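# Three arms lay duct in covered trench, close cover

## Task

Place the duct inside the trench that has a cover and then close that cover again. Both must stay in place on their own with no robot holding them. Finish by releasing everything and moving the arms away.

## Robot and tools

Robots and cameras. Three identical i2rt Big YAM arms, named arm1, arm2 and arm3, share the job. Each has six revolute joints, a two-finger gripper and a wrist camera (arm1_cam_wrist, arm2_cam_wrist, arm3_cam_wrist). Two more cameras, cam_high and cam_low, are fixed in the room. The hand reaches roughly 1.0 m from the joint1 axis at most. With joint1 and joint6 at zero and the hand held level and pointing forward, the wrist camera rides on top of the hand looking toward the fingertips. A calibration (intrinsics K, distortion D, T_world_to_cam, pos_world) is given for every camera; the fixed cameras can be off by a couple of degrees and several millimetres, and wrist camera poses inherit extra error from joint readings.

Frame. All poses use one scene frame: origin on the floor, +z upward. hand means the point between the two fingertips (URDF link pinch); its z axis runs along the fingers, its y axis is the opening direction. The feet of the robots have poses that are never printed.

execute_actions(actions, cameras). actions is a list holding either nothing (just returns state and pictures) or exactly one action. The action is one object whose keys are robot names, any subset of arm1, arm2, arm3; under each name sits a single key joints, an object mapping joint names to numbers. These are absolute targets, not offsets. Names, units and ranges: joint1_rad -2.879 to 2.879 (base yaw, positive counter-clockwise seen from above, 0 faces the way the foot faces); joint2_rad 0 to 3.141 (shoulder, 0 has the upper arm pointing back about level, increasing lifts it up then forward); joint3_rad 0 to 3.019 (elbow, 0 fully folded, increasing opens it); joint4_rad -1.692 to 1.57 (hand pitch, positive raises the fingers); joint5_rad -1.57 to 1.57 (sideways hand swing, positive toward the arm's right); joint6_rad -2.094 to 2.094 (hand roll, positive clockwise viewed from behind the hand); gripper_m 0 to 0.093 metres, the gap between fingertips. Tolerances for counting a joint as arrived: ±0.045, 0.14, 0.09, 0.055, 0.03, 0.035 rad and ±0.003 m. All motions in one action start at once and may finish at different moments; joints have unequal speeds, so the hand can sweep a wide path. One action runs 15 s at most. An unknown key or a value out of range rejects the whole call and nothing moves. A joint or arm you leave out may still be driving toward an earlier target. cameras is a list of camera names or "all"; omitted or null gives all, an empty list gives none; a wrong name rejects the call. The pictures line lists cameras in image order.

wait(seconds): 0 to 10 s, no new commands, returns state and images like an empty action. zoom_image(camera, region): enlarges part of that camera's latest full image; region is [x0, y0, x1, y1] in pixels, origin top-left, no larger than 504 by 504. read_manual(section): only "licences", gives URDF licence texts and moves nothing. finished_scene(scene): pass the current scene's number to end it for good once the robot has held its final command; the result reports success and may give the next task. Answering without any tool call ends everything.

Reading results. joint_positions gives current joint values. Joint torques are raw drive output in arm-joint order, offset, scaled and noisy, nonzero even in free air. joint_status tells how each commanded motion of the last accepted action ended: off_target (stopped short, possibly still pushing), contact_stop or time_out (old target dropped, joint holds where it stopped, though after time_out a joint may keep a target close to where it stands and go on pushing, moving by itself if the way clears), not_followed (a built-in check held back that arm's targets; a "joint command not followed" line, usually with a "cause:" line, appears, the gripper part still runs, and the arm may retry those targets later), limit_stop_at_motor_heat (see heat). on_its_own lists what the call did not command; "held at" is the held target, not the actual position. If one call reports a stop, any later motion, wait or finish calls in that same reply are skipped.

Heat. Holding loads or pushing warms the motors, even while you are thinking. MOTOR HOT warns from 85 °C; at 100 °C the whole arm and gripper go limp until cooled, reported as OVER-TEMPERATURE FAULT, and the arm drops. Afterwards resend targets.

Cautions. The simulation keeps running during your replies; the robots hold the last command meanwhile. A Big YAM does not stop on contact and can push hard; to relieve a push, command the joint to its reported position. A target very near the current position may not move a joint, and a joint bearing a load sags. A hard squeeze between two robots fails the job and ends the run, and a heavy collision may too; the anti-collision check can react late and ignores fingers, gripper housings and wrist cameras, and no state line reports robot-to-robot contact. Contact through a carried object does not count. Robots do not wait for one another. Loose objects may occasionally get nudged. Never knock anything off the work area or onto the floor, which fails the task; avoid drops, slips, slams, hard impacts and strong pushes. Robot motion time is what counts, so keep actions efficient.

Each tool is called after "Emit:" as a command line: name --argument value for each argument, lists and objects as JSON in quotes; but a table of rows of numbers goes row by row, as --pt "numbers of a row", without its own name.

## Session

Emit:
execute_actions --actions '[]'

Scene clock: 0.00 s.
Joint torques (N m, as the arm reports them, + toward a larger angle): no reading
Motor temperatures (°C, as the motors report them): arm1=[14 17 19 15 16 16] | arm2=[14 20 19 18 18 17] | arm3=[15 20 19 15 15 17]
arm1.joint_positions: joint1_rad=+0.086 joint2_rad=+0.504 joint3_rad=+1.374 joint4_rad=-1.493 joint5_rad=-0.194 joint6_rad=+0.289 gripper_m=+0.095
arm1.joint_status: not commanded
arm1.hand: x=-0.0448 y=-0.4532 z=+1.3326 quat_wxyz=(-0.175, +0.598, -0.656, -0.425) (m; scene frame)
arm2.joint_positions: joint1_rad=+0.067 joint2_rad=+0.629 joint3_rad=+1.414 joint4_rad=-1.328 joint5_rad=+0.232 joint6_rad=-0.017 gripper_m=+0.095
arm2.joint_status: not commanded
arm2.hand: x=-0.4828 y=-0.2196 z=+1.3941 quat_wxyz=(-0.414, +0.585, -0.638, -0.282) (m; scene frame)
arm3.joint_positions: joint1_rad=+0.215 joint2_rad=+0.642 joint3_rad=+1.365 joint4_rad=-1.448 joint5_rad=+0.137 joint6_rad=-0.083 gripper_m=+0.095
arm3.joint_status: not commanded
arm3.hand: x=+0.4924 y=-0.2217 z=+1.3497 quat_wxyz=(-0.321, +0.713, -0.566, -0.262) (m; scene frame)
pictures: arm1_cam_wrist, arm2_cam_wrist, arm3_cam_wrist, cam_high, cam_low
camera_calibration (this result's frames):
arm1_cam_wrist: T_world_to_cam=[[0.932005, 0.0829394, -0.352827, 0.547949], [-0.0160587, -0.96306, -0.268807, -0.074213], [-0.362089, 0.256196, -0.896245, 1.41702], [0, 0, 0, 1]] pos_world=[0.00120549, -0.479954, 1.44338]
arm2_cam_wrist: T_world_to_cam=[[0.980672, -0.150159, 0.125436, 0.264448], [-0.0860405, -0.90675, -0.412796, 0.339731], [0.175724, 0.394025, -0.902145, 1.55361], [0, 0, 0, 1]] pos_world=[-0.503114, -0.264402, 1.50865]
arm3_cam_wrist: T_world_to_cam=[[0.97215, 0.166669, 0.164757, -0.663387], [0.200686, -0.955101, -0.217962, -0.011586], [0.121032, 0.244956, -0.96195, 1.41352], [0, 0, 0, 1]] pos_world=[0.476155, -0.24675, 1.46651]
Images, in order (width x height): arm1_cam_wrist 504x504, arm2_cam_wrist 504x504, arm3_cam_wrist 504x504, cam_high 504x504, cam_low 504x504.

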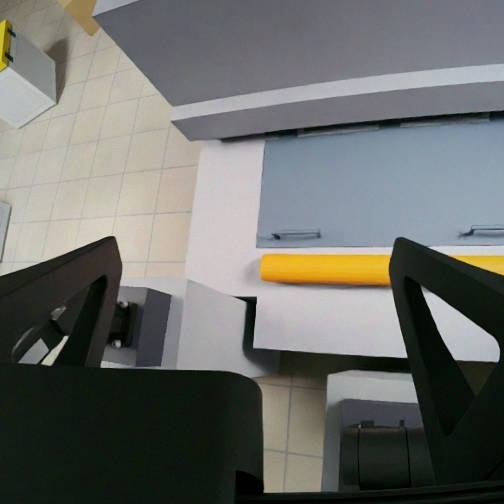

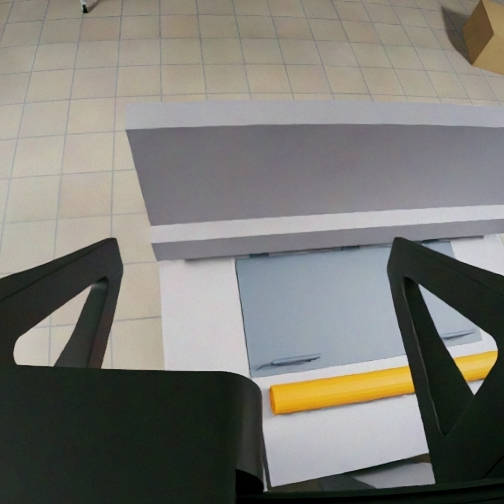

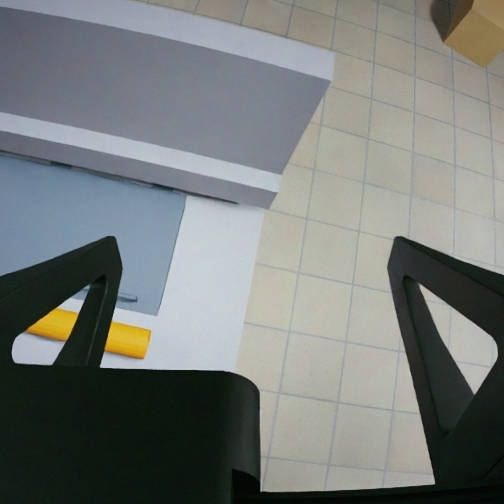

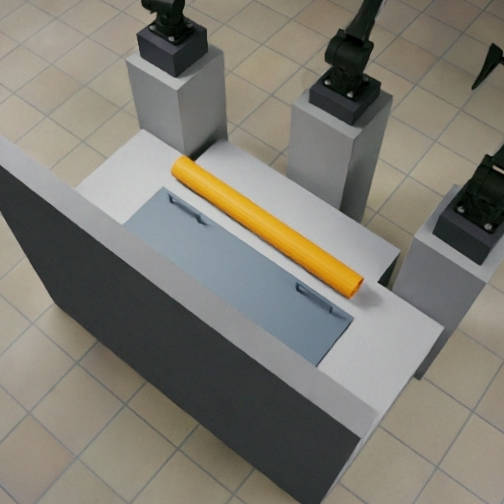

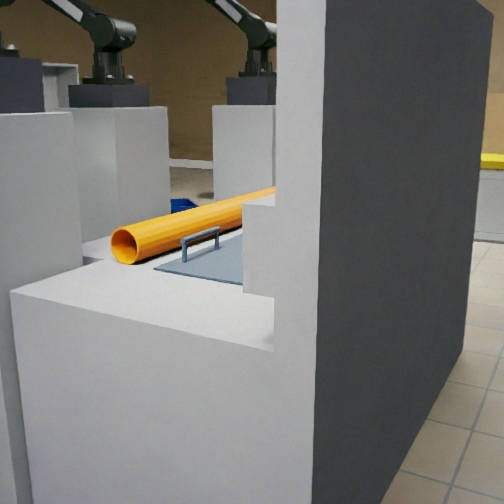

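Emit:
execute_actions --actions '[{"arm3":{"joints":{"joint1_rad":0.765,"joint2_rad":2.36,"joint3_rad":0.925,"joint4_rad":-0.13,"joint5_rad":0,"joint6_rad":-0.81,"gripper_m":0.05}},"arm2":{"joints":{"joint1_rad":-0.716,"joint2_rad":2.35,"joint3_rad":0.925,"joint4_rad":-0.14,"joint5_rad":0,"joint6_rad":0.84,"gripper_m":0.05}},"arm1":{"joints":{"joint2_rad":0.9,"joint3_rad":0.6,"joint4_rad":-1.3,"joint5_rad":0,"joint1_rad":-0.09,"joint6_rad":1.64}}}]' --cameras '["arm2_cam_wrist","arm3_cam_wrist"]'

Emit:
execute_actions --actions '[{"arm3":{"joints":{"joint2_rad":2.60,"joint3_rad":1.046,"joint4_rad":0.005}},"arm2":{"joints":{"joint2_rad":2.59,"joint3_rad":1.036,"joint4_rad":-0.005}}}]' --cameras '["arm2_cam_wrist","arm3_cam_wrist","cam_low"]'

Scene clock: 8.80 s.
Joint torques (N m, as the arm reports them, + toward a larger angle): arm1=[ 0.97 -3.09  7.4  -0.24  0.23  0.03] | arm2=[  0.46 -14.88   1.43   0.69  -0.02   0.1 ] | arm3=[  0.51 -14.85   2.18   0.78  -0.08   0.04]
Motor temperatures (°C, as the motors report them): arm1=[14 18 21 15 16 16] | arm2=[14 20 22 18 18 17] | arm3=[15 21 21 15 15 17]
arm1.joint_positions: joint1_rad=-0.083 joint2_rad=+0.908 joint3_rad=+0.595 joint4_rad=-1.298 joint5_rad=-0.005 joint6_rad=+1.630 gripper_m=+0.095
arm1.joint_status: all done
arm1.hand: x=+0.0137 y=-0.4239 z=+0.9160 quat_wxyz=(+0.007, -0.063, -0.998, +0.025) (m; scene frame)
arm2.joint_positions: joint1_rad=-0.719 joint2_rad=+2.344 joint3_rad=+0.920 joint4_rad=-0.156 joint5_rad=+0.001 joint6_rad=+0.831 gripper_m=+0.050
arm2.joint_status: all done
arm2.hand: x=-0.2560 y=-0.1656 z=+0.5691 quat_wxyz=(+0.007, -0.007, -1.000, +0.001) (m; scene frame)
arm3.joint_positions: joint1_rad=+0.764 joint2_rad=+2.359 joint3_rad=+0.921 joint4_rad=-0.140 joint5_rad=+0.001 joint6_rad=-0.802 gripper_m=+0.050
arm3.joint_status: all done
arm3.hand: x=+0.2584 y=-0.1666 z=+0.5698 quat_wxyz=(+0.002, +1.000, -0.008, +0.008) (m; scene frame)
pictures: arm2_cam_wrist, arm3_cam_wrist
camera_calibration (this result's frames):
arm2_cam_wrist: T_world_to_cam=[[-0.00930451, -0.999948, -0.00426951, -0.16667], [-0.809307, 0.00502272, 0.587364, -0.535712], [-0.587312, 0.00892047, -0.809312, 0.436317], [0, 0, 0, 1]] pos_world=[-0.178852, -0.167862, 0.667063]
arm3_cam_wrist: T_world_to_cam=[[0.00578506, 0.999919, -0.0112957, 0.172238], [0.806161, 0.00202008, 0.591693, -0.540376], [0.591668, -0.0125292, -0.806085, 0.424816], [0, 0, 0, 1]] pos_world=[0.183284, -0.16581, 0.66412]
Images, in order (width x height): arm2_cam_wrist 504x504, arm3_cam_wrist 504x504.

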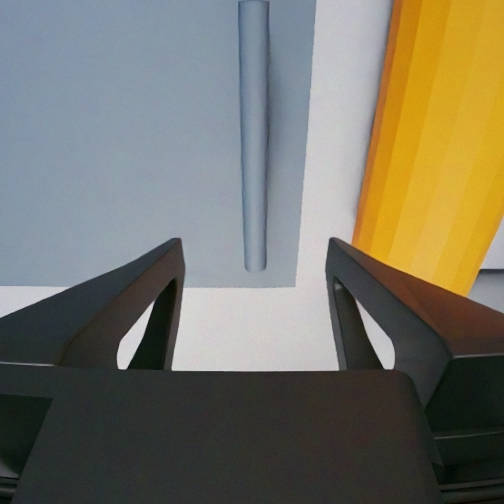

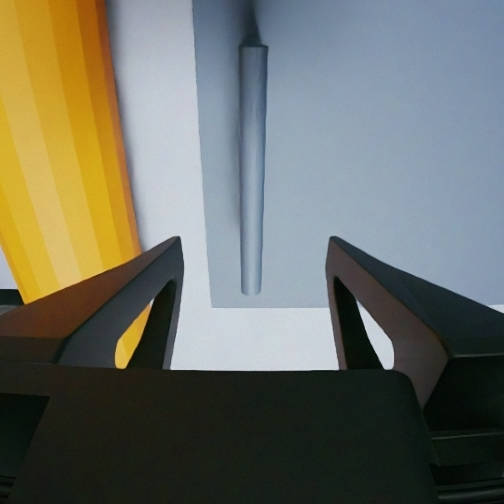

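Scene clock: 9.73 s.
Joint torques (N m, as the arm reports them, + toward a larger angle): arm1=[ 1.04 -2.73  7.36 -0.37  0.2   0.04] | arm2=[ -0.28 -13.02  -0.67  -0.05   0.59   0.07] | arm3=[  1.15 -12.89  -0.5    0.03  -0.55   0.07]
Motor temperatures (°C, as the motors report them): arm1=[14 18 21 15 16 16] | arm2=[14 20 22 18 18 17] | arm3=[15 21 21 15 15 17]
arm1.joint_positions: joint1_rad=-0.083 joint2_rad=+0.908 joint3_rad=+0.595 joint4_rad=-1.298 joint5_rad=-0.005 joint6_rad=+1.630 gripper_m=+0.095
arm1.joint_status: not commanded
arm1.hand: x=+0.0137 y=-0.4239 z=+0.9160 quat_wxyz=(+0.007, -0.063, -0.998, +0.025) (m; scene frame)
arm2.joint_positions: joint1_rad=-0.710 joint2_rad=+2.543 joint3_rad=+1.059 joint4_rad=+0.005 joint5_rad=-0.015 joint6_rad=+0.834 gripper_m=+0.050
arm2.joint_status: all done
arm2.hand: x=-0.2345 y=-0.1314 z=+0.5012 quat_wxyz=(-0.021, -0.004, -0.999, -0.042) (m; scene frame)
arm3.joint_positions: joint1_rad=+0.757 joint2_rad=+2.562 joint3_rad=+1.067 joint4_rad=+0.021 joint5_rad=+0.014 joint6_rad=-0.806 gripper_m=+0.050
arm3.joint_status: all done
arm3.hand: x=+0.2352 y=-0.1332 z=+0.5000 quat_wxyz=(-0.040, +0.999, -0.010, -0.023) (m; scene frame)
pictures: arm2_cam_wrist, arm3_cam_wrist, cam_low
camera_calibration (this result's frames):
arm2_cam_wrist: T_world_to_cam=[[-0.000609944, -0.996034, -0.0889694, -0.0876302], [-0.841022, -0.0476215, 0.5389, -0.468691], [-0.541, 0.075154, -0.837658, 0.427444], [0, 0, 0, 1]] pos_world=[-0.162986, -0.141727, 0.602833]
arm3_cam_wrist: T_world_to_cam=[[0.010387, 0.997349, 0.0720179, 0.0951074], [0.840063, -0.0477695, 0.540382, -0.469339], [0.542389, 0.0548867, -0.838332, 0.419414], [0, 0, 0, 1]] pos_world=[0.165801, -0.140296, 0.598381]
Images, in order (width x height): arm2_cam_wrist 504x504, arm3_cam_wrist 504x504, cam_low 504x504.

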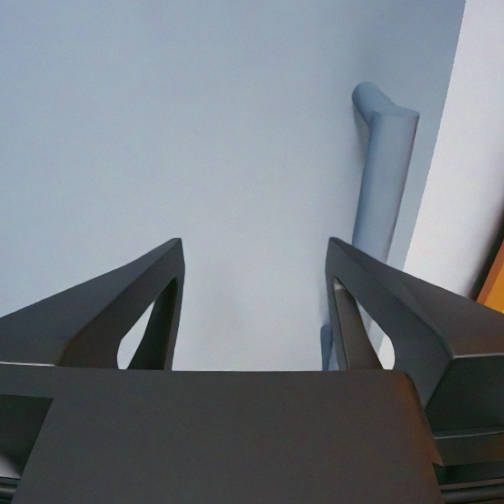

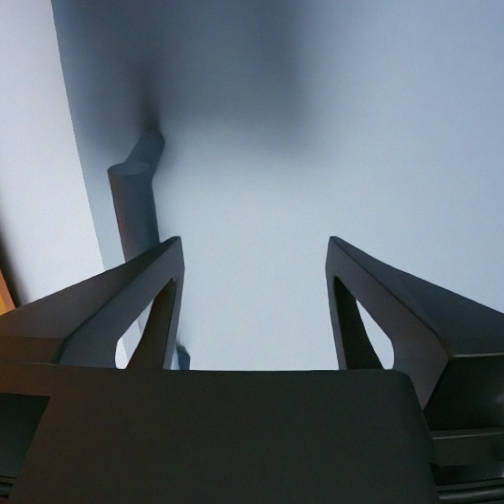

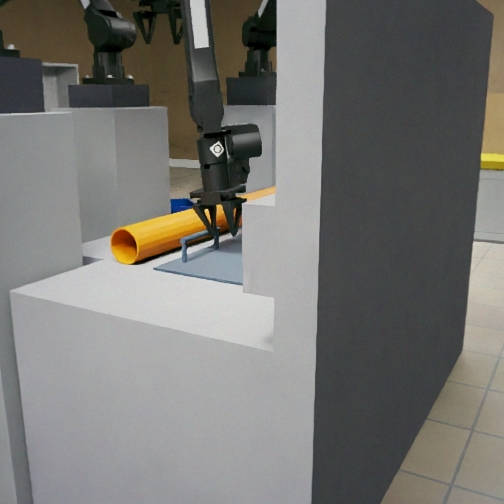

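Path swung onto the bar; back up and descend in smaller steps.

Emit:
execute_actions --actions '[{"arm3":{"joints":{"joint2_rad":2.44,"joint3_rad":1.0,"joint4_rad":-0.07}},"arm2":{"joints":{"joint2_rad":2.43,"joint3_rad":1.0,"joint4_rad":-0.08}}}]' --cameras '[]'

Emit:
execute_actions --actions '[{"arm3":{"joints":{"joint2_rad":2.47,"joint3_rad":0.96,"joint4_rad":-0.055}},"arm2":{"joints":{"joint2_rad":2.46,"joint3_rad":0.955,"joint4_rad":-0.065}}}]' --cameras '[]'

Emit:
execute_actions --actions '[{"arm3":{"joints":{"joint2_rad":2.56,"joint3_rad":1.0,"joint4_rad":-0.01}},"arm2":{"joints":{"joint2_rad":2.55,"joint3_rad":0.995,"joint4_rad":-0.02}}}]' --cameras '["arm2_cam_wrist","arm3_cam_wrist"]'

Scene clock: 18.53 s.
Joint torques (N m, as the arm reports them, + toward a larger angle): arm1=[ 0.42 -2.9   7.26 -0.39  0.22  0.06] | arm2=[ -0.08 -16.21   1.36  -0.22   0.13   0.05] | arm3=[  1.19 -17.66   1.84   0.26  -0.14   0.08]
Motor temperatures (°C, as the motors report them): arm1=[14 17 22 15 16 16] | arm2=[14 21 21 18 18 17] | arm3=[15 21 20 15 16 17]
arm1.joint_positions: joint1_rad=-0.083 joint2_rad=+0.908 joint3_rad=+0.595 joint4_rad=-1.298 joint5_rad=-0.005 joint6_rad=+1.630 gripper_m=+0.095
arm1.joint_status: not commanded
arm1.hand: x=+0.0137 y=-0.4239 z=+0.9160 quat_wxyz=(+0.007, -0.063, -0.998, +0.025) (m; scene frame)
arm2.joint_positions: joint1_rad=-0.710 joint2_rad=+2.427 joint3_rad=+1.000 joint4_rad=-0.066 joint5_rad=-0.004 joint6_rad=+0.835 gripper_m=+0.050
arm2.joint_status: all done
arm2.hand: x=-0.2339 y=-0.1344 z=+0.5432 quat_wxyz=(-0.021, -0.004, -0.999, -0.033) (m; scene frame)
arm3.joint_positions: joint1_rad=+0.757 joint2_rad=+2.462 joint3_rad=+0.998 joint4_rad=-0.064 joint5_rad=+0.003 joint6_rad=-0.806 gripper_m=+0.050
arm3.joint_status: all done
arm3.hand: x=+0.2455 y=-0.1477 z=+0.5349 quat_wxyz=(-0.017, +1.000, -0.010, -0.009) (m; scene frame)
pictures: none
No camera images: the call's "cameras" was empty. Leave "cameras" out to get every camera's image.

Scene clock: 19.23 s.
Joint torques (N m, as the arm reports them, + toward a larger angle): arm1=[ 0.56 -2.37  7.41 -0.43  0.21  0.06] | arm2=[ -0.32 -14.35   0.81   0.17   0.14   0.06] | arm3=[  1.15 -14.38   1.5    0.67  -0.14   0.07]
Motor temperatures (°C, as the motors report them): arm1=[14 17 22 15 16 16] | arm2=[14 21 21 18 18 17] | arm3=[15 21 20 15 15 17]
arm1.joint_positions: joint1_rad=-0.083 joint2_rad=+0.908 joint3_rad=+0.595 joint4_rad=-1.298 joint5_rad=-0.005 joint6_rad=+1.630 gripper_m=+0.095
arm1.joint_status: not commanded
arm1.hand: x=+0.0137 y=-0.4239 z=+0.9160 quat_wxyz=(+0.007, -0.063, -0.998, +0.025) (m; scene frame)
arm2.joint_positions: joint1_rad=-0.710 joint2_rad=+2.441 joint3_rad=+0.953 joint4_rad=-0.066 joint5_rad=-0.004 joint6_rad=+0.835 gripper_m=+0.050
arm2.joint_status: all done
arm2.hand: x=-0.2578 y=-0.1602 z=+0.5352 quat_wxyz=(+0.000, -0.004, -1.000, -0.011) (m; scene frame)
arm3.joint_positions: joint1_rad=+0.757 joint2_rad=+2.462 joint3_rad=+0.957 joint4_rad=-0.062 joint5_rad=+0.003 joint6_rad=-0.806 gripper_m=+0.050
arm3.joint_status: all done
arm3.hand: x=+0.2626 y=-0.1662 z=+0.5334 quat_wxyz=(-0.003, +1.000, -0.010, +0.005) (m; scene frame)
pictures: none
No camera images: the call's "cameras" was empty. Leave "cameras" out to get every camera's image.

Scene clock: 20.10 s.
Joint torques (N m, as the arm reports them, + toward a larger angle): arm1=[ 1.54 -2.64  7.31 -0.38  0.18  0.03] | arm2=[ -0.31 -14.63   0.47   0.55   0.13   0.06] | arm3=[  1.12 -14.7    0.87   0.62  -0.14   0.07]
Motor temperatures (°C, as the motors report them): arm1=[14 17 22 15 16 16] | arm2=[14 22 21 18 18 17] | arm3=[15 21 20 15 15 17]
arm1.joint_positions: joint1_rad=-0.083 joint2_rad=+0.908 joint3_rad=+0.595 joint4_rad=-1.298 joint5_rad=-0.005 joint6_rad=+1.630 gripper_m=+0.095
arm1.joint_status: not commanded
arm1.hand: x=+0.0137 y=-0.4239 z=+0.9160 quat_wxyz=(+0.007, -0.063, -0.998, +0.025) (m; scene frame)
arm2.joint_positions: joint1_rad=-0.710 joint2_rad=+2.538 joint3_rad=+0.994 joint4_rad=-0.032 joint5_rad=-0.004 joint6_rad=+0.835 gripper_m=+0.050
arm2.joint_status: all done
arm2.hand: x=-0.2651 y=-0.1676 z=+0.5008 quat_wxyz=(+0.007, -0.004, -1.000, -0.002) (m; scene frame)
arm3.joint_positions: joint1_rad=+0.757 joint2_rad=+2.554 joint3_rad=+0.998 joint4_rad=-0.016 joint5_rad=+0.003 joint6_rad=-0.806 gripper_m=+0.050
arm3.joint_status: all done
arm3.hand: x=+0.2667 y=-0.1702 z=+0.5010 quat_wxyz=(-0.001, +1.000, -0.010, +0.007) (m; scene frame)
pictures: arm2_cam_wrist, arm3_cam_wrist
camera_calibration (this result's frames):
arm2_cam_wrist: T_world_to_cam=[[-0.00328283, -0.999942, -0.010227, -0.164508], [-0.809217, -0.00335201, 0.587501, -0.504375], [-0.587501, 0.0102045, -0.809159, 0.375836], [0, 0, 0, 1]] pos_world=[-0.187885, -0.170024, 0.59875]
arm3_cam_wrist: T_world_to_cam=[[0.00839169, 0.999939, -0.00719066, 0.172297], [0.807193, -0.00252936, 0.590282, -0.506605], [0.590228, -0.0107577, -0.807165, 0.365619], [0, 0, 0, 1]] pos_world=[0.191684, -0.169635, 0.595394]
Images, in order (width x height): arm2_cam_wrist 504x504, arm3_cam_wrist 504x504.

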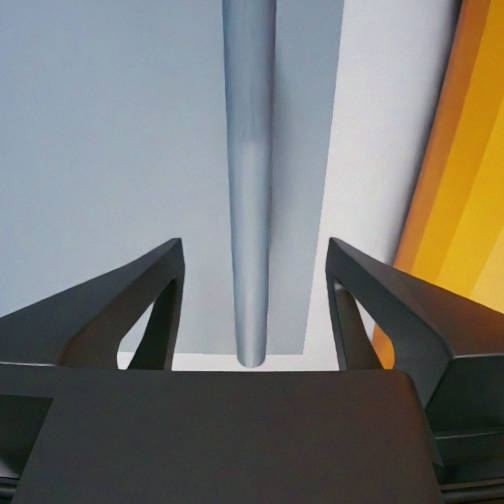

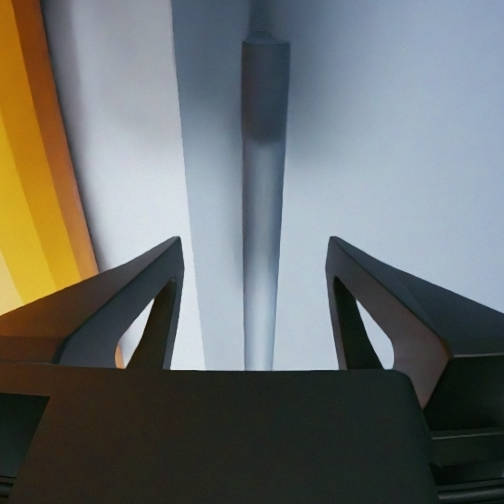

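Emit:
execute_actions --actions '[{"arm3":{"joints":{"joint2_rad":2.62,"joint3_rad":1.04,"joint4_rad":0.01}},"arm2":{"joints":{"joint2_rad":2.61,"joint3_rad":1.033,"joint4_rad":0.0}}}]' --cameras '[]'

Emit:
execute_actions --actions '[{"arm3":{"joints":{"gripper_m":0}},"arm2":{"joints":{"gripper_m":0}}}]' --cameras '["cam_low"]'

Emit:
execute_actions --actions '[{"arm3":{"joints":{"joint1_rad":0.722,"joint2_rad":2.348,"joint3_rad":0.966,"joint4_rad":-0.18,"joint6_rad":-0.84}},"arm2":{"joints":{"joint1_rad":-0.675,"joint2_rad":2.34,"joint3_rad":0.966,"joint4_rad":-0.19,"joint6_rad":0.87}}}]' --cameras '[]'

Emit:
execute_actions --actions '[{"arm3":{"joints":{"joint1_rad":0.657,"joint2_rad":2.168,"joint3_rad":1.004,"joint4_rad":-0.40,"joint6_rad":-0.90}},"arm2":{"joints":{"joint1_rad":-0.61,"joint2_rad":2.16,"joint3_rad":1.004,"joint4_rad":-0.41,"joint6_rad":0.93}},"arm1":{"joints":{"joint2_rad":1.5,"joint3_rad":0.763,"joint4_rad":-0.8}}}]' --cameras '[]'

Emit:
execute_actions --actions '[{"arm3":{"joints":{"joint1_rad":0.57,"joint2_rad":2.08,"joint3_rad":1.23,"joint4_rad":-0.70,"joint6_rad":-0.97}},"arm2":{"joints":{"joint1_rad":-0.52,"joint2_rad":2.08,"joint3_rad":1.23,"joint4_rad":-0.70,"joint6_rad":1.01}},"arm1":{"joints":{"joint2_rad":2.135,"joint3_rad":0.785,"joint4_rad":-0.2}}}]'

Scene clock: 28.07 s.
Joint torques (N m, as the arm reports them, + toward a larger angle): arm1=[ 1.1  -3.12  7.28 -0.42  0.22  0.05] | arm2=[ -0.29 -14.38   0.08   0.55   0.14   0.06] | arm3=[  1.11 -14.8    0.58   0.75  -0.14   0.08]
Motor temperatures (°C, as the motors report them): arm1=[14 17 22 15 16 16] | arm2=[14 22 20 18 18 17] | arm3=[15 22 20 15 15 17]
arm1.joint_positions: joint1_rad=-0.083 joint2_rad=+0.908 joint3_rad=+0.595 joint4_rad=-1.298 joint5_rad=-0.005 joint6_rad=+1.630 gripper_m=+0.095
arm1.joint_status: not commanded
arm1.hand: x=+0.0137 y=-0.4239 z=+0.9160 quat_wxyz=(+0.007, -0.063, -0.998, +0.025) (m; scene frame)
arm2.joint_positions: joint1_rad=-0.710 joint2_rad=+2.591 joint3_rad=+1.034 joint4_rad=-0.012 joint5_rad=-0.004 joint6_rad=+0.835 gripper_m=+0.050
arm2.joint_status: all done
arm2.hand: x=-0.2621 y=-0.1641 z=+0.4819 quat_wxyz=(+0.005, -0.004, -1.000, -0.005) (m; scene frame)
arm3.joint_positions: joint1_rad=+0.757 joint2_rad=+2.608 joint3_rad=+1.040 joint4_rad=+0.003 joint5_rad=+0.003 joint6_rad=-0.806 gripper_m=+0.050
arm3.joint_status: all done
arm3.hand: x=+0.2635 y=-0.1666 z=+0.4816 quat_wxyz=(-0.003, +1.000, -0.010, +0.004) (m; scene frame)
pictures: none
No camera images: the call's "cameras" was empty. Leave "cameras" out to get every camera's image.

Scene clock: 28.67 s.
Joint torques (N m, as the arm reports them, + toward a larger angle): arm1=[ 0.81 -2.73  7.16 -0.39  0.22  0.05] | arm2=[ -0.24 -14.5    0.25   0.54  -0.06   0.06] | arm3=[  1.12 -14.59   0.62   0.66   0.01   0.06]
Motor temperatures (°C, as the motors report them): arm1=[14 17 23 15 16 16] | arm2=[14 22 20 18 18 17] | arm3=[15 22 20 15 15 17]
arm1.joint_positions: joint1_rad=-0.083 joint2_rad=+0.908 joint3_rad=+0.595 joint4_rad=-1.298 joint5_rad=-0.005 joint6_rad=+1.630 gripper_m=+0.095
arm1.joint_status: not commanded
arm1.hand: x=+0.0137 y=-0.4239 z=+0.9160 quat_wxyz=(+0.007, -0.063, -0.998, +0.025) (m; scene frame)
arm2.joint_positions: joint1_rad=-0.710 joint2_rad=+2.591 joint3_rad=+1.032 joint4_rad=-0.010 joint5_rad=+0.001 joint6_rad=+0.835 gripper_m=+0.010
arm2.joint_status: gripper_m off_target (ended at +0.010, target +0.000)
arm2.hand: x=-0.2620 y=-0.1655 z=+0.4818 quat_wxyz=(+0.003, -0.004, -1.000, -0.003) (m; scene frame)
arm3.joint_positions: joint1_rad=+0.757 joint2_rad=+2.608 joint3_rad=+1.039 joint4_rad=+0.004 joint5_rad=-0.001 joint6_rad=-0.803 gripper_m=+0.011
arm3.joint_status: gripper_m off_target (ended at +0.011, target +0.000)
arm3.hand: x=+0.2632 y=-0.1673 z=+0.4815 quat_wxyz=(-0.002, +1.000, -0.011, +0.003) (m; scene frame)
pictures: cam_low
Images, in order (width x height): cam_low 504x504.

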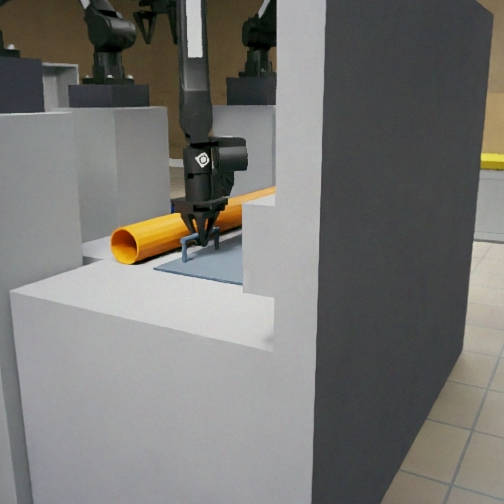

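Scene clock: 29.73 s.
Joint torques (N m, as the arm reports them, + toward a larger angle): arm1=[ 0.62 -2.23  7.22 -0.33  0.22  0.04] | arm2=[  0.38 -19.08   1.03  -0.54  -0.16   0.05] | arm3=[  0.03 -20.46   1.16  -0.15   0.02   0.03]
Motor temperatures (°C, as the motors report them): arm1=[14 17 23 15 16 16] | arm2=[14 22 20 18 18 17] | arm3=[15 22 20 15 15 17]
arm1.joint_positions: joint1_rad=-0.083 joint2_rad=+0.908 joint3_rad=+0.595 joint4_rad=-1.298 joint5_rad=-0.005 joint6_rad=+1.630 gripper_m=+0.095
arm1.joint_status: not commanded
arm1.hand: x=+0.0137 y=-0.4239 z=+0.9160 quat_wxyz=(+0.007, -0.063, -0.998, +0.025) (m; scene frame)
arm2.joint_positions: joint1_rad=-0.676 joint2_rad=+2.381 joint3_rad=+0.969 joint4_rad=-0.174 joint5_rad=+0.004 joint6_rad=+0.867 gripper_m=+0.010
arm2.joint_status: all done
arm2.hand: x=-0.2611 y=-0.1466 z=+0.5582 quat_wxyz=(+0.008, -0.003, -1.000, +0.005) (m; scene frame)
arm3.joint_positions: joint1_rad=+0.725 joint2_rad=+2.400 joint3_rad=+0.975 joint4_rad=-0.166 joint5_rad=-0.002 joint6_rad=-0.831 gripper_m=+0.011
arm3.joint_status: all done
arm3.hand: x=+0.2629 y=-0.1490 z=+0.5575 quat_wxyz=(+0.008, +1.000, -0.013, +0.011) (m; scene frame)
pictures: none
No camera images: the call's "cameras" was empty. Leave "cameras" out to get every camera's image.

Scene clock: 31.03 s.
Joint torques (N m, as the arm reports them, + toward a larger angle): arm1=[ 0.77 -8.69  6.85  0.33  0.22  0.  ] | arm2=[  0.58 -19.52   3.64  -0.99  -0.48   0.04] | arm3=[ -0.16 -20.4    4.59  -0.48   0.28   0.03]
Motor temperatures (°C, as the motors report them): arm1=[14 17 23 15 16 16] | arm2=[14 23 20 18 18 17] | arm3=[15 22 20 15 15 17]
arm1.joint_positions: joint1_rad=-0.083 joint2_rad=+1.506 joint3_rad=+0.739 joint4_rad=-0.813 joint5_rad=-0.005 joint6_rad=+1.631 gripper_m=+0.095
arm1.joint_status: all done
arm1.hand: x=+0.0222 y=-0.2830 z=+0.8091 quat_wxyz=(+0.007, -0.064, -0.998, +0.009) (m; scene frame)
arm2.joint_positions: joint1_rad=-0.615 joint2_rad=+2.201 joint3_rad=+0.990 joint4_rad=-0.383 joint5_rad=+0.013 joint6_rad=+0.927 gripper_m=+0.010
arm2.joint_status: all done
arm2.hand: x=-0.2607 y=-0.1090 z=+0.6324 quat_wxyz=(+0.006, -0.002, -1.000, +0.010) (m; scene frame)
arm3.joint_positions: joint1_rad=+0.664 joint2_rad=+2.220 joint3_rad=+0.995 joint4_rad=-0.378 joint5_rad=-0.009 joint6_rad=-0.892 gripper_m=+0.011
arm3.joint_status: all done
arm3.hand: x=+0.2626 y=-0.1116 z=+0.6310 quat_wxyz=(+0.015, +1.000, -0.014, +0.011) (m; scene frame)
pictures: none
No camera images: the call's "cameras" was empty. Leave "cameras" out to get every camera's image.

Scene clock: 32.40 s.
Joint torques (N m, as the arm reports them, + toward a larger angle): arm1=[  1.04 -11.89   2.26   0.29   0.2    0.06] | arm2=[  2.03 -22.01   8.85  -0.22  -0.95   0.08] | arm3=[ -1.79 -23.63  11.65   0.18   0.61   0.05]
Motor temperatures (°C, as the motors report them): arm1=[14 18 23 15 16 16] | arm2=[14 23 21 18 18 17] | arm3=[15 23 20 15 15 17]
arm1.joint_positions: joint1_rad=-0.083 joint2_rad=+2.141 joint3_rad=+0.769 joint4_rad=-0.213 joint5_rad=-0.005 joint6_rad=+1.631 gripper_m=+0.095
arm1.joint_status: all done
arm1.hand: x=+0.0215 y=-0.2670 z=+0.5994 quat_wxyz=(+0.007, -0.063, -0.998, +0.012) (m; scene frame)
arm2.joint_positions: joint1_rad=-0.543 joint2_rad=+2.136 joint3_rad=+1.160 joint4_rad=-0.697 joint5_rad=+0.025 joint6_rad=+1.004 gripper_m=+0.010
arm2.joint_status: all done
arm2.hand: x=-0.2601 y=-0.0573 z=+0.6927 quat_wxyz=(+0.021, -0.004, -0.999, +0.047) (m; scene frame)
arm3.joint_positions: joint1_rad=+0.594 joint2_rad=+2.154 joint3_rad=+1.165 joint4_rad=-0.700 joint5_rad=-0.018 joint6_rad=-0.964 gripper_m=+0.011
arm3.joint_status: all done
arm3.hand: x=+0.2620 y=-0.0602 z=+0.6911 quat_wxyz=(+0.053, +0.998, -0.013, +0.030) (m; scene frame)
pictures: arm1_cam_wrist, arm2_cam_wrist, arm3_cam_wrist, cam_high, cam_low
camera_calibration (this result's frames):
arm1_cam_wrist: T_world_to_cam=[[-0.126934, -0.991777, 0.0163058, -0.27342], [-0.800052, 0.112086, 0.589367, -0.30141], [-0.586349, 0.0617654, -0.807701, 0.636041], [0, 0, 0, 1]] pos_world=[0.0970915, -0.276673, 0.69583]
arm2_cam_wrist: T_world_to_cam=[[-0.00225611, -0.996136, 0.087792, -0.119611], [-0.792357, 0.0553389, 0.607543, -0.61884], [-0.610054, -0.0681919, -0.78942, 0.508888], [0, 0, 0, 1]] pos_world=[-0.180163, -0.0502013, 0.788199]
arm3_cam_wrist: T_world_to_cam=[[0.0188541, 0.993274, -0.114239, 0.134516], [0.779158, 0.0570044, 0.62423, -0.627325], [0.626544, -0.100779, -0.772843, 0.484406], [0, 0, 0, 1]] pos_world=[0.182748, -0.0490331, 0.781331]
Images, in order (width x height): arm1_cam_wrist 504x504, arm2_cam_wrist 504x504, arm3_cam_wrist 504x504, cam_high 504x504, cam_low 504x504.

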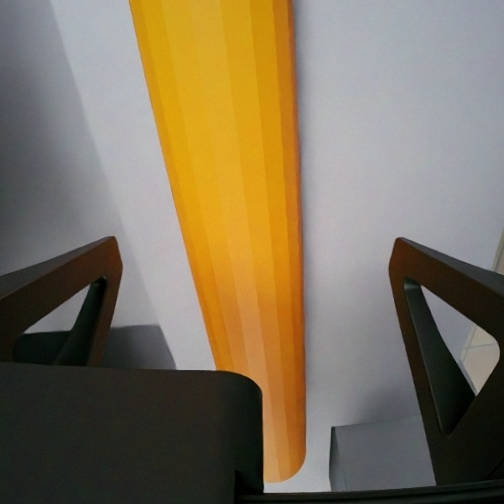

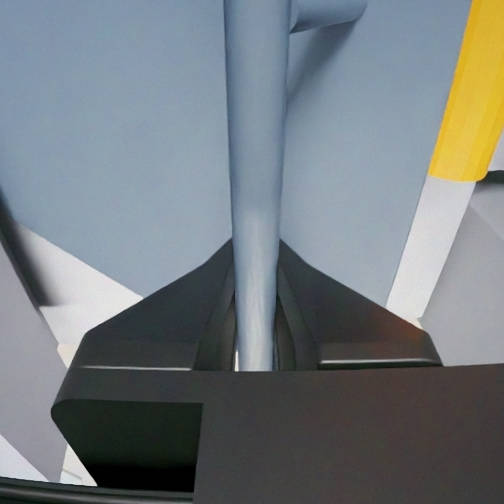

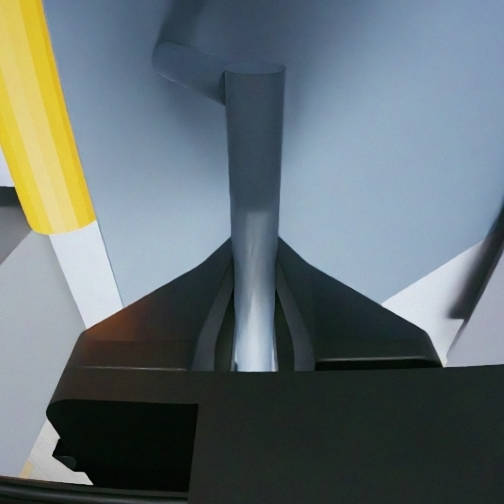

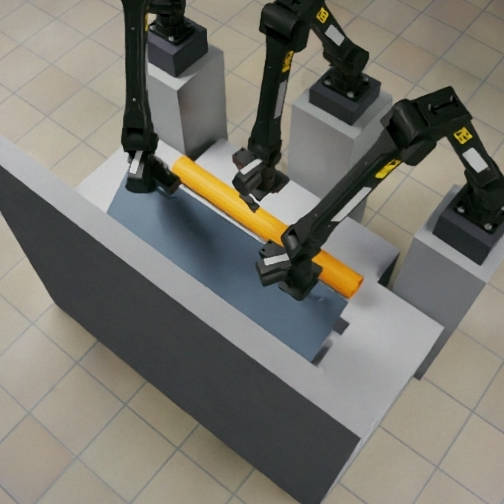

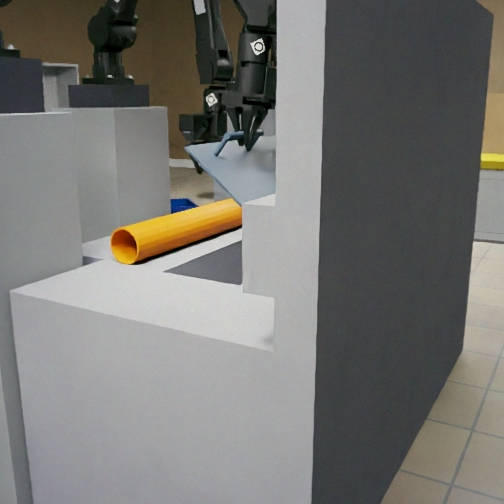

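Emit:
execute_actions --actions '[{"arm3":{"joints":{"joint3_rad":1.26}},"arm2":{"joints":{"joint3_rad":1.26}},"arm1":{"joints":{"joint1_rad":-0.108,"joint2_rad":2.35,"joint3_rad":0.865,"joint4_rad":-0.075,"joint6_rad":1.485}}}]' --cameras '["arm1_cam_wrist"]'

Emit:
execute_actions --actions '[{"arm1":{"joints":{"joint2_rad":2.51,"joint3_rad":0.945,"joint4_rad":0.02}}}]' --cameras '["arm1_cam_wrist"]'

Emit:
execute_actions --actions '[{"arm1":{"joints":{"gripper_m":0.03}}}]' --cameras '[]'

Emit:
execute_actions --actions '[{"arm1":{"joints":{"joint2_rad":2.39,"joint3_rad":0.87,"joint4_rad":0.1}}}]' --cameras '[]'

Emit:
execute_actions --actions '[{"arm1":{"joints":{"joint1_rad":-0.005,"joint6_rad":1.57,"joint2_rad":2.44,"joint3_rad":0.80,"joint4_rad":0.62}}}]' --cameras '[]'

Emit:
execute_actions --actions '[{"arm1":{"joints":{"joint2_rad":2.55,"joint3_rad":0.97,"joint4_rad":0.69}}}]' --cameras '["cam_low"]'

Emit:
execute_actions --actions '[{"arm1":{"joints":{"joint2_rad":2.59,"joint3_rad":1.12,"joint4_rad":0.655}}}]' --cameras '["cam_low","cam_high"]'

Scene clock: 43.73 s.
Joint torques (N m, as the arm reports them, + toward a larger angle): arm1=[  1.05 -13.35   0.59  -0.03   0.21  -0.14] | arm2=[  2.04 -22.05  10.37   0.17  -0.82   0.08] | arm3=[ -1.77 -23.69  13.71   0.6    0.47   0.05]
Motor temperatures (°C, as the motors report them): arm1=[14 18 21 15 16 16] | arm2=[14 26 25 18 19 17] | arm3=[15 25 23 15 16 17]
arm1.joint_positions: joint1_rad=-0.099 joint2_rad=+2.363 joint3_rad=+0.861 joint4_rad=-0.083 joint5_rad=-0.005 joint6_rad=+1.495 gripper_m=+0.095
arm1.joint_status: all done
arm1.hand: x=+0.0269 y=-0.2621 z=+0.5281 quat_wxyz=(+0.007, -0.003, -1.000, +0.011) (m; scene frame)
arm2.joint_positions: joint1_rad=-0.543 joint2_rad=+2.136 joint3_rad=+1.168 joint4_rad=-0.708 joint5_rad=+0.022 joint6_rad=+1.004 gripper_m=+0.010
arm2.joint_status: joint3_rad time_out (moved +0.008 of +0.100)
arm2.on_its_own: joint3_rad reads +1.168 and still pushes toward +1.260 since a time_out
arm2.hand: x=-0.2596 y=-0.0551 z=+0.6946 quat_wxyz=(+0.023, -0.004, -0.999, +0.047) (m; scene frame)
arm3.joint_positions: joint1_rad=+0.594 joint2_rad=+2.154 joint3_rad=+1.174 joint4_rad=-0.711 joint5_rad=-0.014 joint6_rad=-0.964 gripper_m=+0.011
arm3.joint_status: all done
arm3.hand: x=+0.2615 y=-0.0579 z=+0.6930 quat_wxyz=(+0.053, +0.998, -0.013, +0.033) (m; scene frame)
pictures: arm1_cam_wrist
camera_calibration (this result's frames):
arm1_cam_wrist: T_world_to_cam=[[-0.00674096, -0.999859, 0.0153817, -0.27151], [-0.805922, 0.0145383, 0.591843, -0.282345], [-0.591983, -0.00840688, -0.805906, 0.562124], [0, 0, 0, 1]] pos_world=[0.10339, -0.262641, 0.624299]
Images, in order (width x height): arm1_cam_wrist 504x504.

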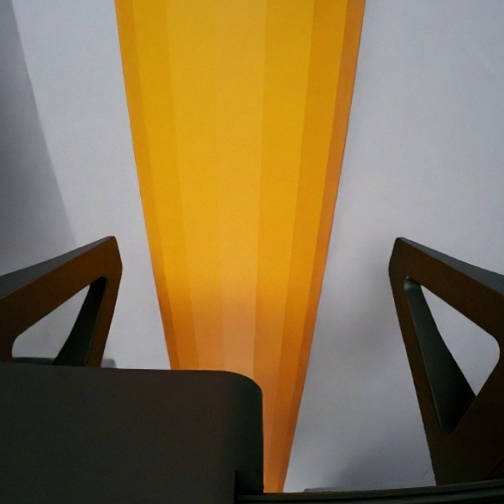

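not run: a stop came earlier in this reply.

not run: a stop came earlier in this reply.

not run: a stop came earlier in this reply.

not run: a stop came earlier in this reply.

not run: a stop came earlier in this reply.

not run: a stop came earlier in this reply.

Emit:
execute_actions --actions '[{"arm3":{"joints":{"joint3_rad":1.22}},"arm2":{"joints":{"joint3_rad":1.22}},"arm1":{"joints":{"joint2_rad":2.51,"joint3_rad":0.95,"joint4_rad":0.025}}}]' --cameras '["arm1_cam_wrist"]'

Emit:
execute_actions --actions '[{"arm1":{"joints":{"gripper_m":0.03}}}]' --cameras '[]'

Emit:
execute_actions --actions '[{"arm1":{"joints":{"joint2_rad":2.39,"joint3_rad":0.87,"joint4_rad":0.1}}}]' --cameras '[]'

Emit:
execute_actions --actions '[{"arm1":{"joints":{"joint1_rad":-0.005,"joint6_rad":1.57,"joint2_rad":2.44,"joint3_rad":0.80,"joint4_rad":0.62}}}]' --cameras '[]'

Emit:
execute_actions --actions '[{"arm1":{"joints":{"joint2_rad":2.55,"joint3_rad":0.97,"joint4_rad":0.69}}}]' --cameras '["cam_low"]'

Emit:
execute_actions --actions '[{"arm1":{"joints":{"joint2_rad":2.59,"joint3_rad":1.12,"joint4_rad":0.655}}}]' --cameras '["cam_low","cam_high"]'

Scene clock: 52.40 s.
Joint torques (N m, as the arm reports them, + toward a larger angle): arm1=[  0.46 -13.77   0.04   0.25   0.15  -0.14] | arm2=[  2.06 -22.02   7.66   0.19  -0.82   0.08] | arm3=[ -1.77 -23.67   9.96   0.6    0.47   0.06]
Motor temperatures (°C, as the motors report them): arm1=[14 19 20 15 16 16] | arm2=[14 27 28 18 19 17] | arm3=[15 26 25 15 16 17]
arm1.joint_positions: joint1_rad=-0.099 joint2_rad=+2.522 joint3_rad=+0.945 joint4_rad=+0.012 joint5_rad=-0.003 joint6_rad=+1.495 gripper_m=+0.095
arm1.joint_status: all done
arm1.hand: x=+0.0272 y=-0.2554 z=+0.4741 quat_wxyz=(+0.006, -0.003, -1.000, +0.001) (m; scene frame)
arm2.joint_positions: joint1_rad=-0.543 joint2_rad=+2.136 joint3_rad=+1.168 joint4_rad=-0.708 joint5_rad=+0.022 joint6_rad=+1.004 gripper_m=+0.010
arm2.joint_status: all done
arm2.hand: x=-0.2596 y=-0.0551 z=+0.6946 quat_wxyz=(+0.023, -0.004, -0.999, +0.047) (m; scene frame)
arm3.joint_positions: joint1_rad=+0.594 joint2_rad=+2.154 joint3_rad=+1.174 joint4_rad=-0.711 joint5_rad=-0.014 joint6_rad=-0.964 gripper_m=+0.011
arm3.joint_status: all done
arm3.hand: x=+0.2615 y=-0.0579 z=+0.6930 quat_wxyz=(+0.053, +0.998, -0.013, +0.033) (m; scene frame)
pictures: arm1_cam_wrist
camera_calibration (this result's frames):
arm1_cam_wrist: T_world_to_cam=[[-0.00652732, -0.999966, -0.00504716, -0.254414], [-0.807821, 0.00229807, 0.589423, -0.252125], [-0.589391, 0.00792455, -0.807809, 0.52388], [0, 0, 0, 1]] pos_world=[0.103438, -0.257977, 0.570519]
Images, in order (width x height): arm1_cam_wrist 504x504.

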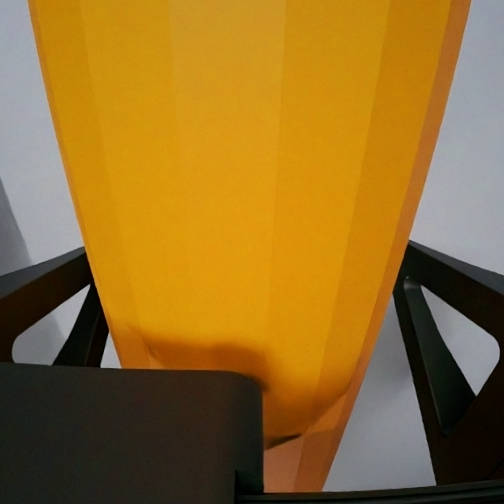

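Scene clock: 53.03 s.
Joint torques (N m, as the arm reports them, + toward a larger angle): arm1=[  0.66 -13.59   0.     0.22   0.16  -0.17] | arm2=[  2.03 -21.99   7.66   0.2   -0.82   0.07] | arm3=[ -1.74 -23.68   9.94   0.59   0.47   0.05]
Motor temperatures (°C, as the motors report them): arm1=[14 19 20 15 16 16] | arm2=[14 27 28 18 19 17] | arm3=[15 26 25 15 16 17]
arm1.joint_positions: joint1_rad=-0.099 joint2_rad=+2.522 joint3_rad=+0.945 joint4_rad=+0.013 joint5_rad=-0.003 joint6_rad=+1.495 gripper_m=+0.075
arm1.joint_status: gripper_m off_target (ended at +0.075, target +0.030)
arm1.hand: x=+0.0272 y=-0.2553 z=+0.4741 quat_wxyz=(+0.006, -0.003, -1.000, +0.001) (m; scene frame)
arm2.joint_positions: joint1_rad=-0.543 joint2_rad=+2.136 joint3_rad=+1.168 joint4_rad=-0.708 joint5_rad=+0.022 joint6_rad=+1.004 gripper_m=+0.010
arm2.joint_status: not commanded
arm2.hand: x=-0.2596 y=-0.0551 z=+0.6946 quat_wxyz=(+0.023, -0.004, -0.999, +0.047) (m; scene frame)
arm3.joint_positions: joint1_rad=+0.594 joint2_rad=+2.154 joint3_rad=+1.174 joint4_rad=-0.711 joint5_rad=-0.014 joint6_rad=-0.964 gripper_m=+0.011
arm3.joint_status: not commanded
arm3.hand: x=+0.2615 y=-0.0579 z=+0.6930 quat_wxyz=(+0.053, +0.998, -0.013, +0.033) (m; scene frame)
pictures: none
No camera images: the call's "cameras" was empty. Leave "cameras" out to get every camera's image.

Scene clock: 53.93 s.
Joint torques (N m, as the arm reports them, + toward a larger angle): arm1=[  0.3  -15.49  -0.14   0.31   0.14  -0.15] | arm2=[  2.08 -22.     7.66   0.2   -0.82   0.08] | arm3=[ -1.75 -23.68   9.95   0.59   0.47   0.05]
Motor temperatures (°C, as the motors report them): arm1=[14 19 20 15 16 16] | arm2=[14 27 28 18 19 17] | arm3=[15 26 25 15 16 17]
arm1.joint_positions: joint1_rad=-0.099 joint2_rad=+2.437 joint3_rad=+0.870 joint4_rad=+0.088 joint5_rad=-0.002 joint6_rad=+1.494 gripper_m=+0.075
arm1.joint_status: all done
arm1.hand: x=+0.0284 y=-0.2455 z=+0.5039 quat_wxyz=(+0.002, -0.003, -0.999, -0.041) (m; scene frame)
arm2.joint_positions: joint1_rad=-0.543 joint2_rad=+2.136 joint3_rad=+1.168 joint4_rad=-0.708 joint5_rad=+0.022 joint6_rad=+1.004 gripper_m=+0.010
arm2.joint_status: not commanded
arm2.hand: x=-0.2596 y=-0.0551 z=+0.6946 quat_wxyz=(+0.023, -0.004, -0.999, +0.047) (m; scene frame)
arm3.joint_positions: joint1_rad=+0.594 joint2_rad=+2.154 joint3_rad=+1.174 joint4_rad=-0.711 joint5_rad=-0.014 joint6_rad=-0.964 gripper_m=+0.011
arm3.joint_status: not commanded
arm3.hand: x=+0.2615 y=-0.0579 z=+0.6930 quat_wxyz=(+0.053, +0.998, -0.013, +0.033) (m; scene frame)
pictures: none
No camera images: the call's "cameras" was empty. Leave "cameras" out to get every camera's image.

Scene clock: 55.10 s.
Joint torques (N m, as the arm reports them, + toward a larger angle): arm1=[  0.9  -14.95  -0.22   1.73   0.01   0.03] | arm2=[  2.06 -22.03   7.67   0.2   -0.82   0.08] | arm3=[ -1.78 -23.68   9.95   0.58   0.47   0.06]
Motor temperatures (°C, as the motors report them): arm1=[14 19 20 15 16 16] | arm2=[14 27 28 18 19 17] | arm3=[15 26 25 15 16 17]
arm1.joint_positions: joint1_rad=+0.003 joint2_rad=+2.476 joint3_rad=+0.800 joint4_rad=+0.582 joint5_rad=+0.000 joint6_rad=+1.558 gripper_m=+0.075
arm1.joint_status: all done
arm1.hand: x=-0.0106 y=-0.1887 z=+0.5190 quat_wxyz=(+0.005, +0.015, -0.973, -0.232) (m; scene frame)
arm2.joint_positions: joint1_rad=-0.543 joint2_rad=+2.136 joint3_rad=+1.168 joint4_rad=-0.708 joint5_rad=+0.022 joint6_rad=+1.004 gripper_m=+0.010
arm2.joint_status: not commanded
arm2.hand: x=-0.2596 y=-0.0551 z=+0.6946 quat_wxyz=(+0.023, -0.004, -0.999, +0.047) (m; scene frame)
arm3.joint_positions: joint1_rad=+0.594 joint2_rad=+2.154 joint3_rad=+1.174 joint4_rad=-0.711 joint5_rad=-0.014 joint6_rad=-0.964 gripper_m=+0.011
arm3.joint_status: not commanded
arm3.hand: x=+0.2615 y=-0.0579 z=+0.6930 quat_wxyz=(+0.053, +0.998, -0.013, +0.033) (m; scene frame)
pictures: none
No camera images: the call's "cameras" was empty. Leave "cameras" out to get every camera's image.

Scene clock: 56.03 s.
Joint torques (N m, as the arm reports them, + toward a larger angle): arm1=[  0.69 -17.36   0.47   1.97   0.01   0.06] | arm2=[  2.04 -21.99   7.68   0.21  -0.82   0.08] | arm3=[ -1.76 -23.65   9.94   0.59   0.47   0.06]
Motor temperatures (°C, as the motors report them): arm1=[14 19 20 15 16 16] | arm2=[14 27 28 18 19 17] | arm3=[15 26 25 15 16 17]
arm1.joint_positions: joint1_rad=+0.003 joint2_rad=+2.592 joint3_rad=+0.967 joint4_rad=+0.649 joint5_rad=+0.000 joint6_rad=+1.558 gripper_m=+0.075
arm1.joint_status: all done
arm1.hand: x=-0.0121 y=-0.1256 z=+0.4914 quat_wxyz=(+0.005, +0.014, -0.957, -0.289) (m; scene frame)
arm2.joint_positions: joint1_rad=-0.543 joint2_rad=+2.136 joint3_rad=+1.168 joint4_rad=-0.708 joint5_rad=+0.022 joint6_rad=+1.004 gripper_m=+0.010
arm2.joint_status: not commanded
arm2.hand: x=-0.2596 y=-0.0551 z=+0.6946 quat_wxyz=(+0.023, -0.004, -0.999, +0.047) (m; scene frame)
arm3.joint_positions: joint1_rad=+0.594 joint2_rad=+2.154 joint3_rad=+1.174 joint4_rad=-0.711 joint5_rad=-0.014 joint6_rad=-0.964 gripper_m=+0.011
arm3.joint_status: not commanded
arm3.hand: x=+0.2615 y=-0.0579 z=+0.6930 quat_wxyz=(+0.053, +0.998, -0.013, +0.033) (m; scene frame)
pictures: cam_low
Images, in order (width x height): cam_low 504x504.

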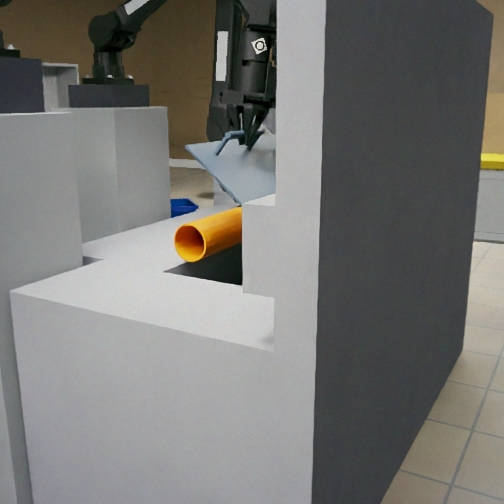

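Scene clock: 57.03 s.
Joint torques (N m, as the arm reports them, + toward a larger angle): arm1=[  0.49 -18.14   1.44   1.35   0.02   0.01] | arm2=[  2.03 -22.     7.68   0.19  -0.82   0.07] | arm3=[ -1.76 -23.66   9.94   0.6    0.47   0.05]
Motor temperatures (°C, as the motors report them): arm1=[14 20 20 15 16 16] | arm2=[14 27 28 18 19 17] | arm3=[15 26 25 15 16 17]
arm1.joint_positions: joint1_rad=+0.003 joint2_rad=+2.637 joint3_rad=+1.110 joint4_rad=+0.638 joint5_rad=+0.000 joint6_rad=+1.558 gripper_m=+0.075
arm1.joint_status: all done
arm1.hand: x=-0.0133 y=-0.0650 z=+0.4871 quat_wxyz=(+0.005, +0.014, -0.944, -0.330) (m; scene frame)
arm2.joint_positions: joint1_rad=-0.543 joint2_rad=+2.136 joint3_rad=+1.168 joint4_rad=-0.708 joint5_rad=+0.022 joint6_rad=+1.004 gripper_m=+0.010
arm2.joint_status: not commanded
arm2.hand: x=-0.2596 y=-0.0551 z=+0.6946 quat_wxyz=(+0.023, -0.005, -0.999, +0.047) (m; scene frame)
arm3.joint_positions: joint1_rad=+0.594 joint2_rad=+2.154 joint3_rad=+1.174 joint4_rad=-0.711 joint5_rad=-0.014 joint6_rad=-0.964 gripper_m=+0.011
arm3.joint_status: not commanded
arm3.hand: x=+0.2615 y=-0.0579 z=+0.6930 quat_wxyz=(+0.053, +0.998, -0.013, +0.033) (m; scene frame)
pictures: cam_high, cam_low
Images, in order (width x height): cam_high 504x504, cam_low 504x504.

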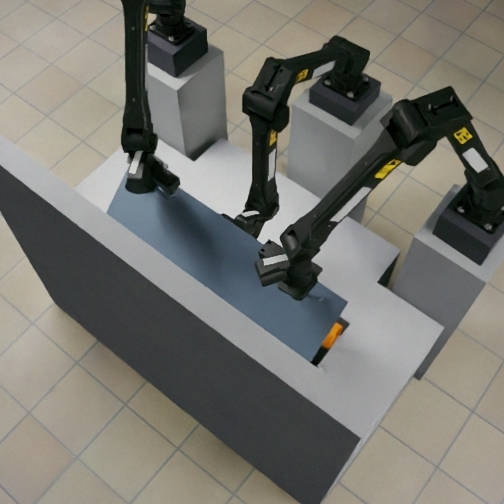

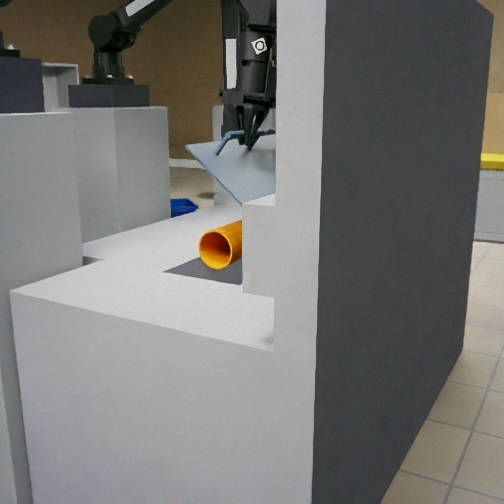

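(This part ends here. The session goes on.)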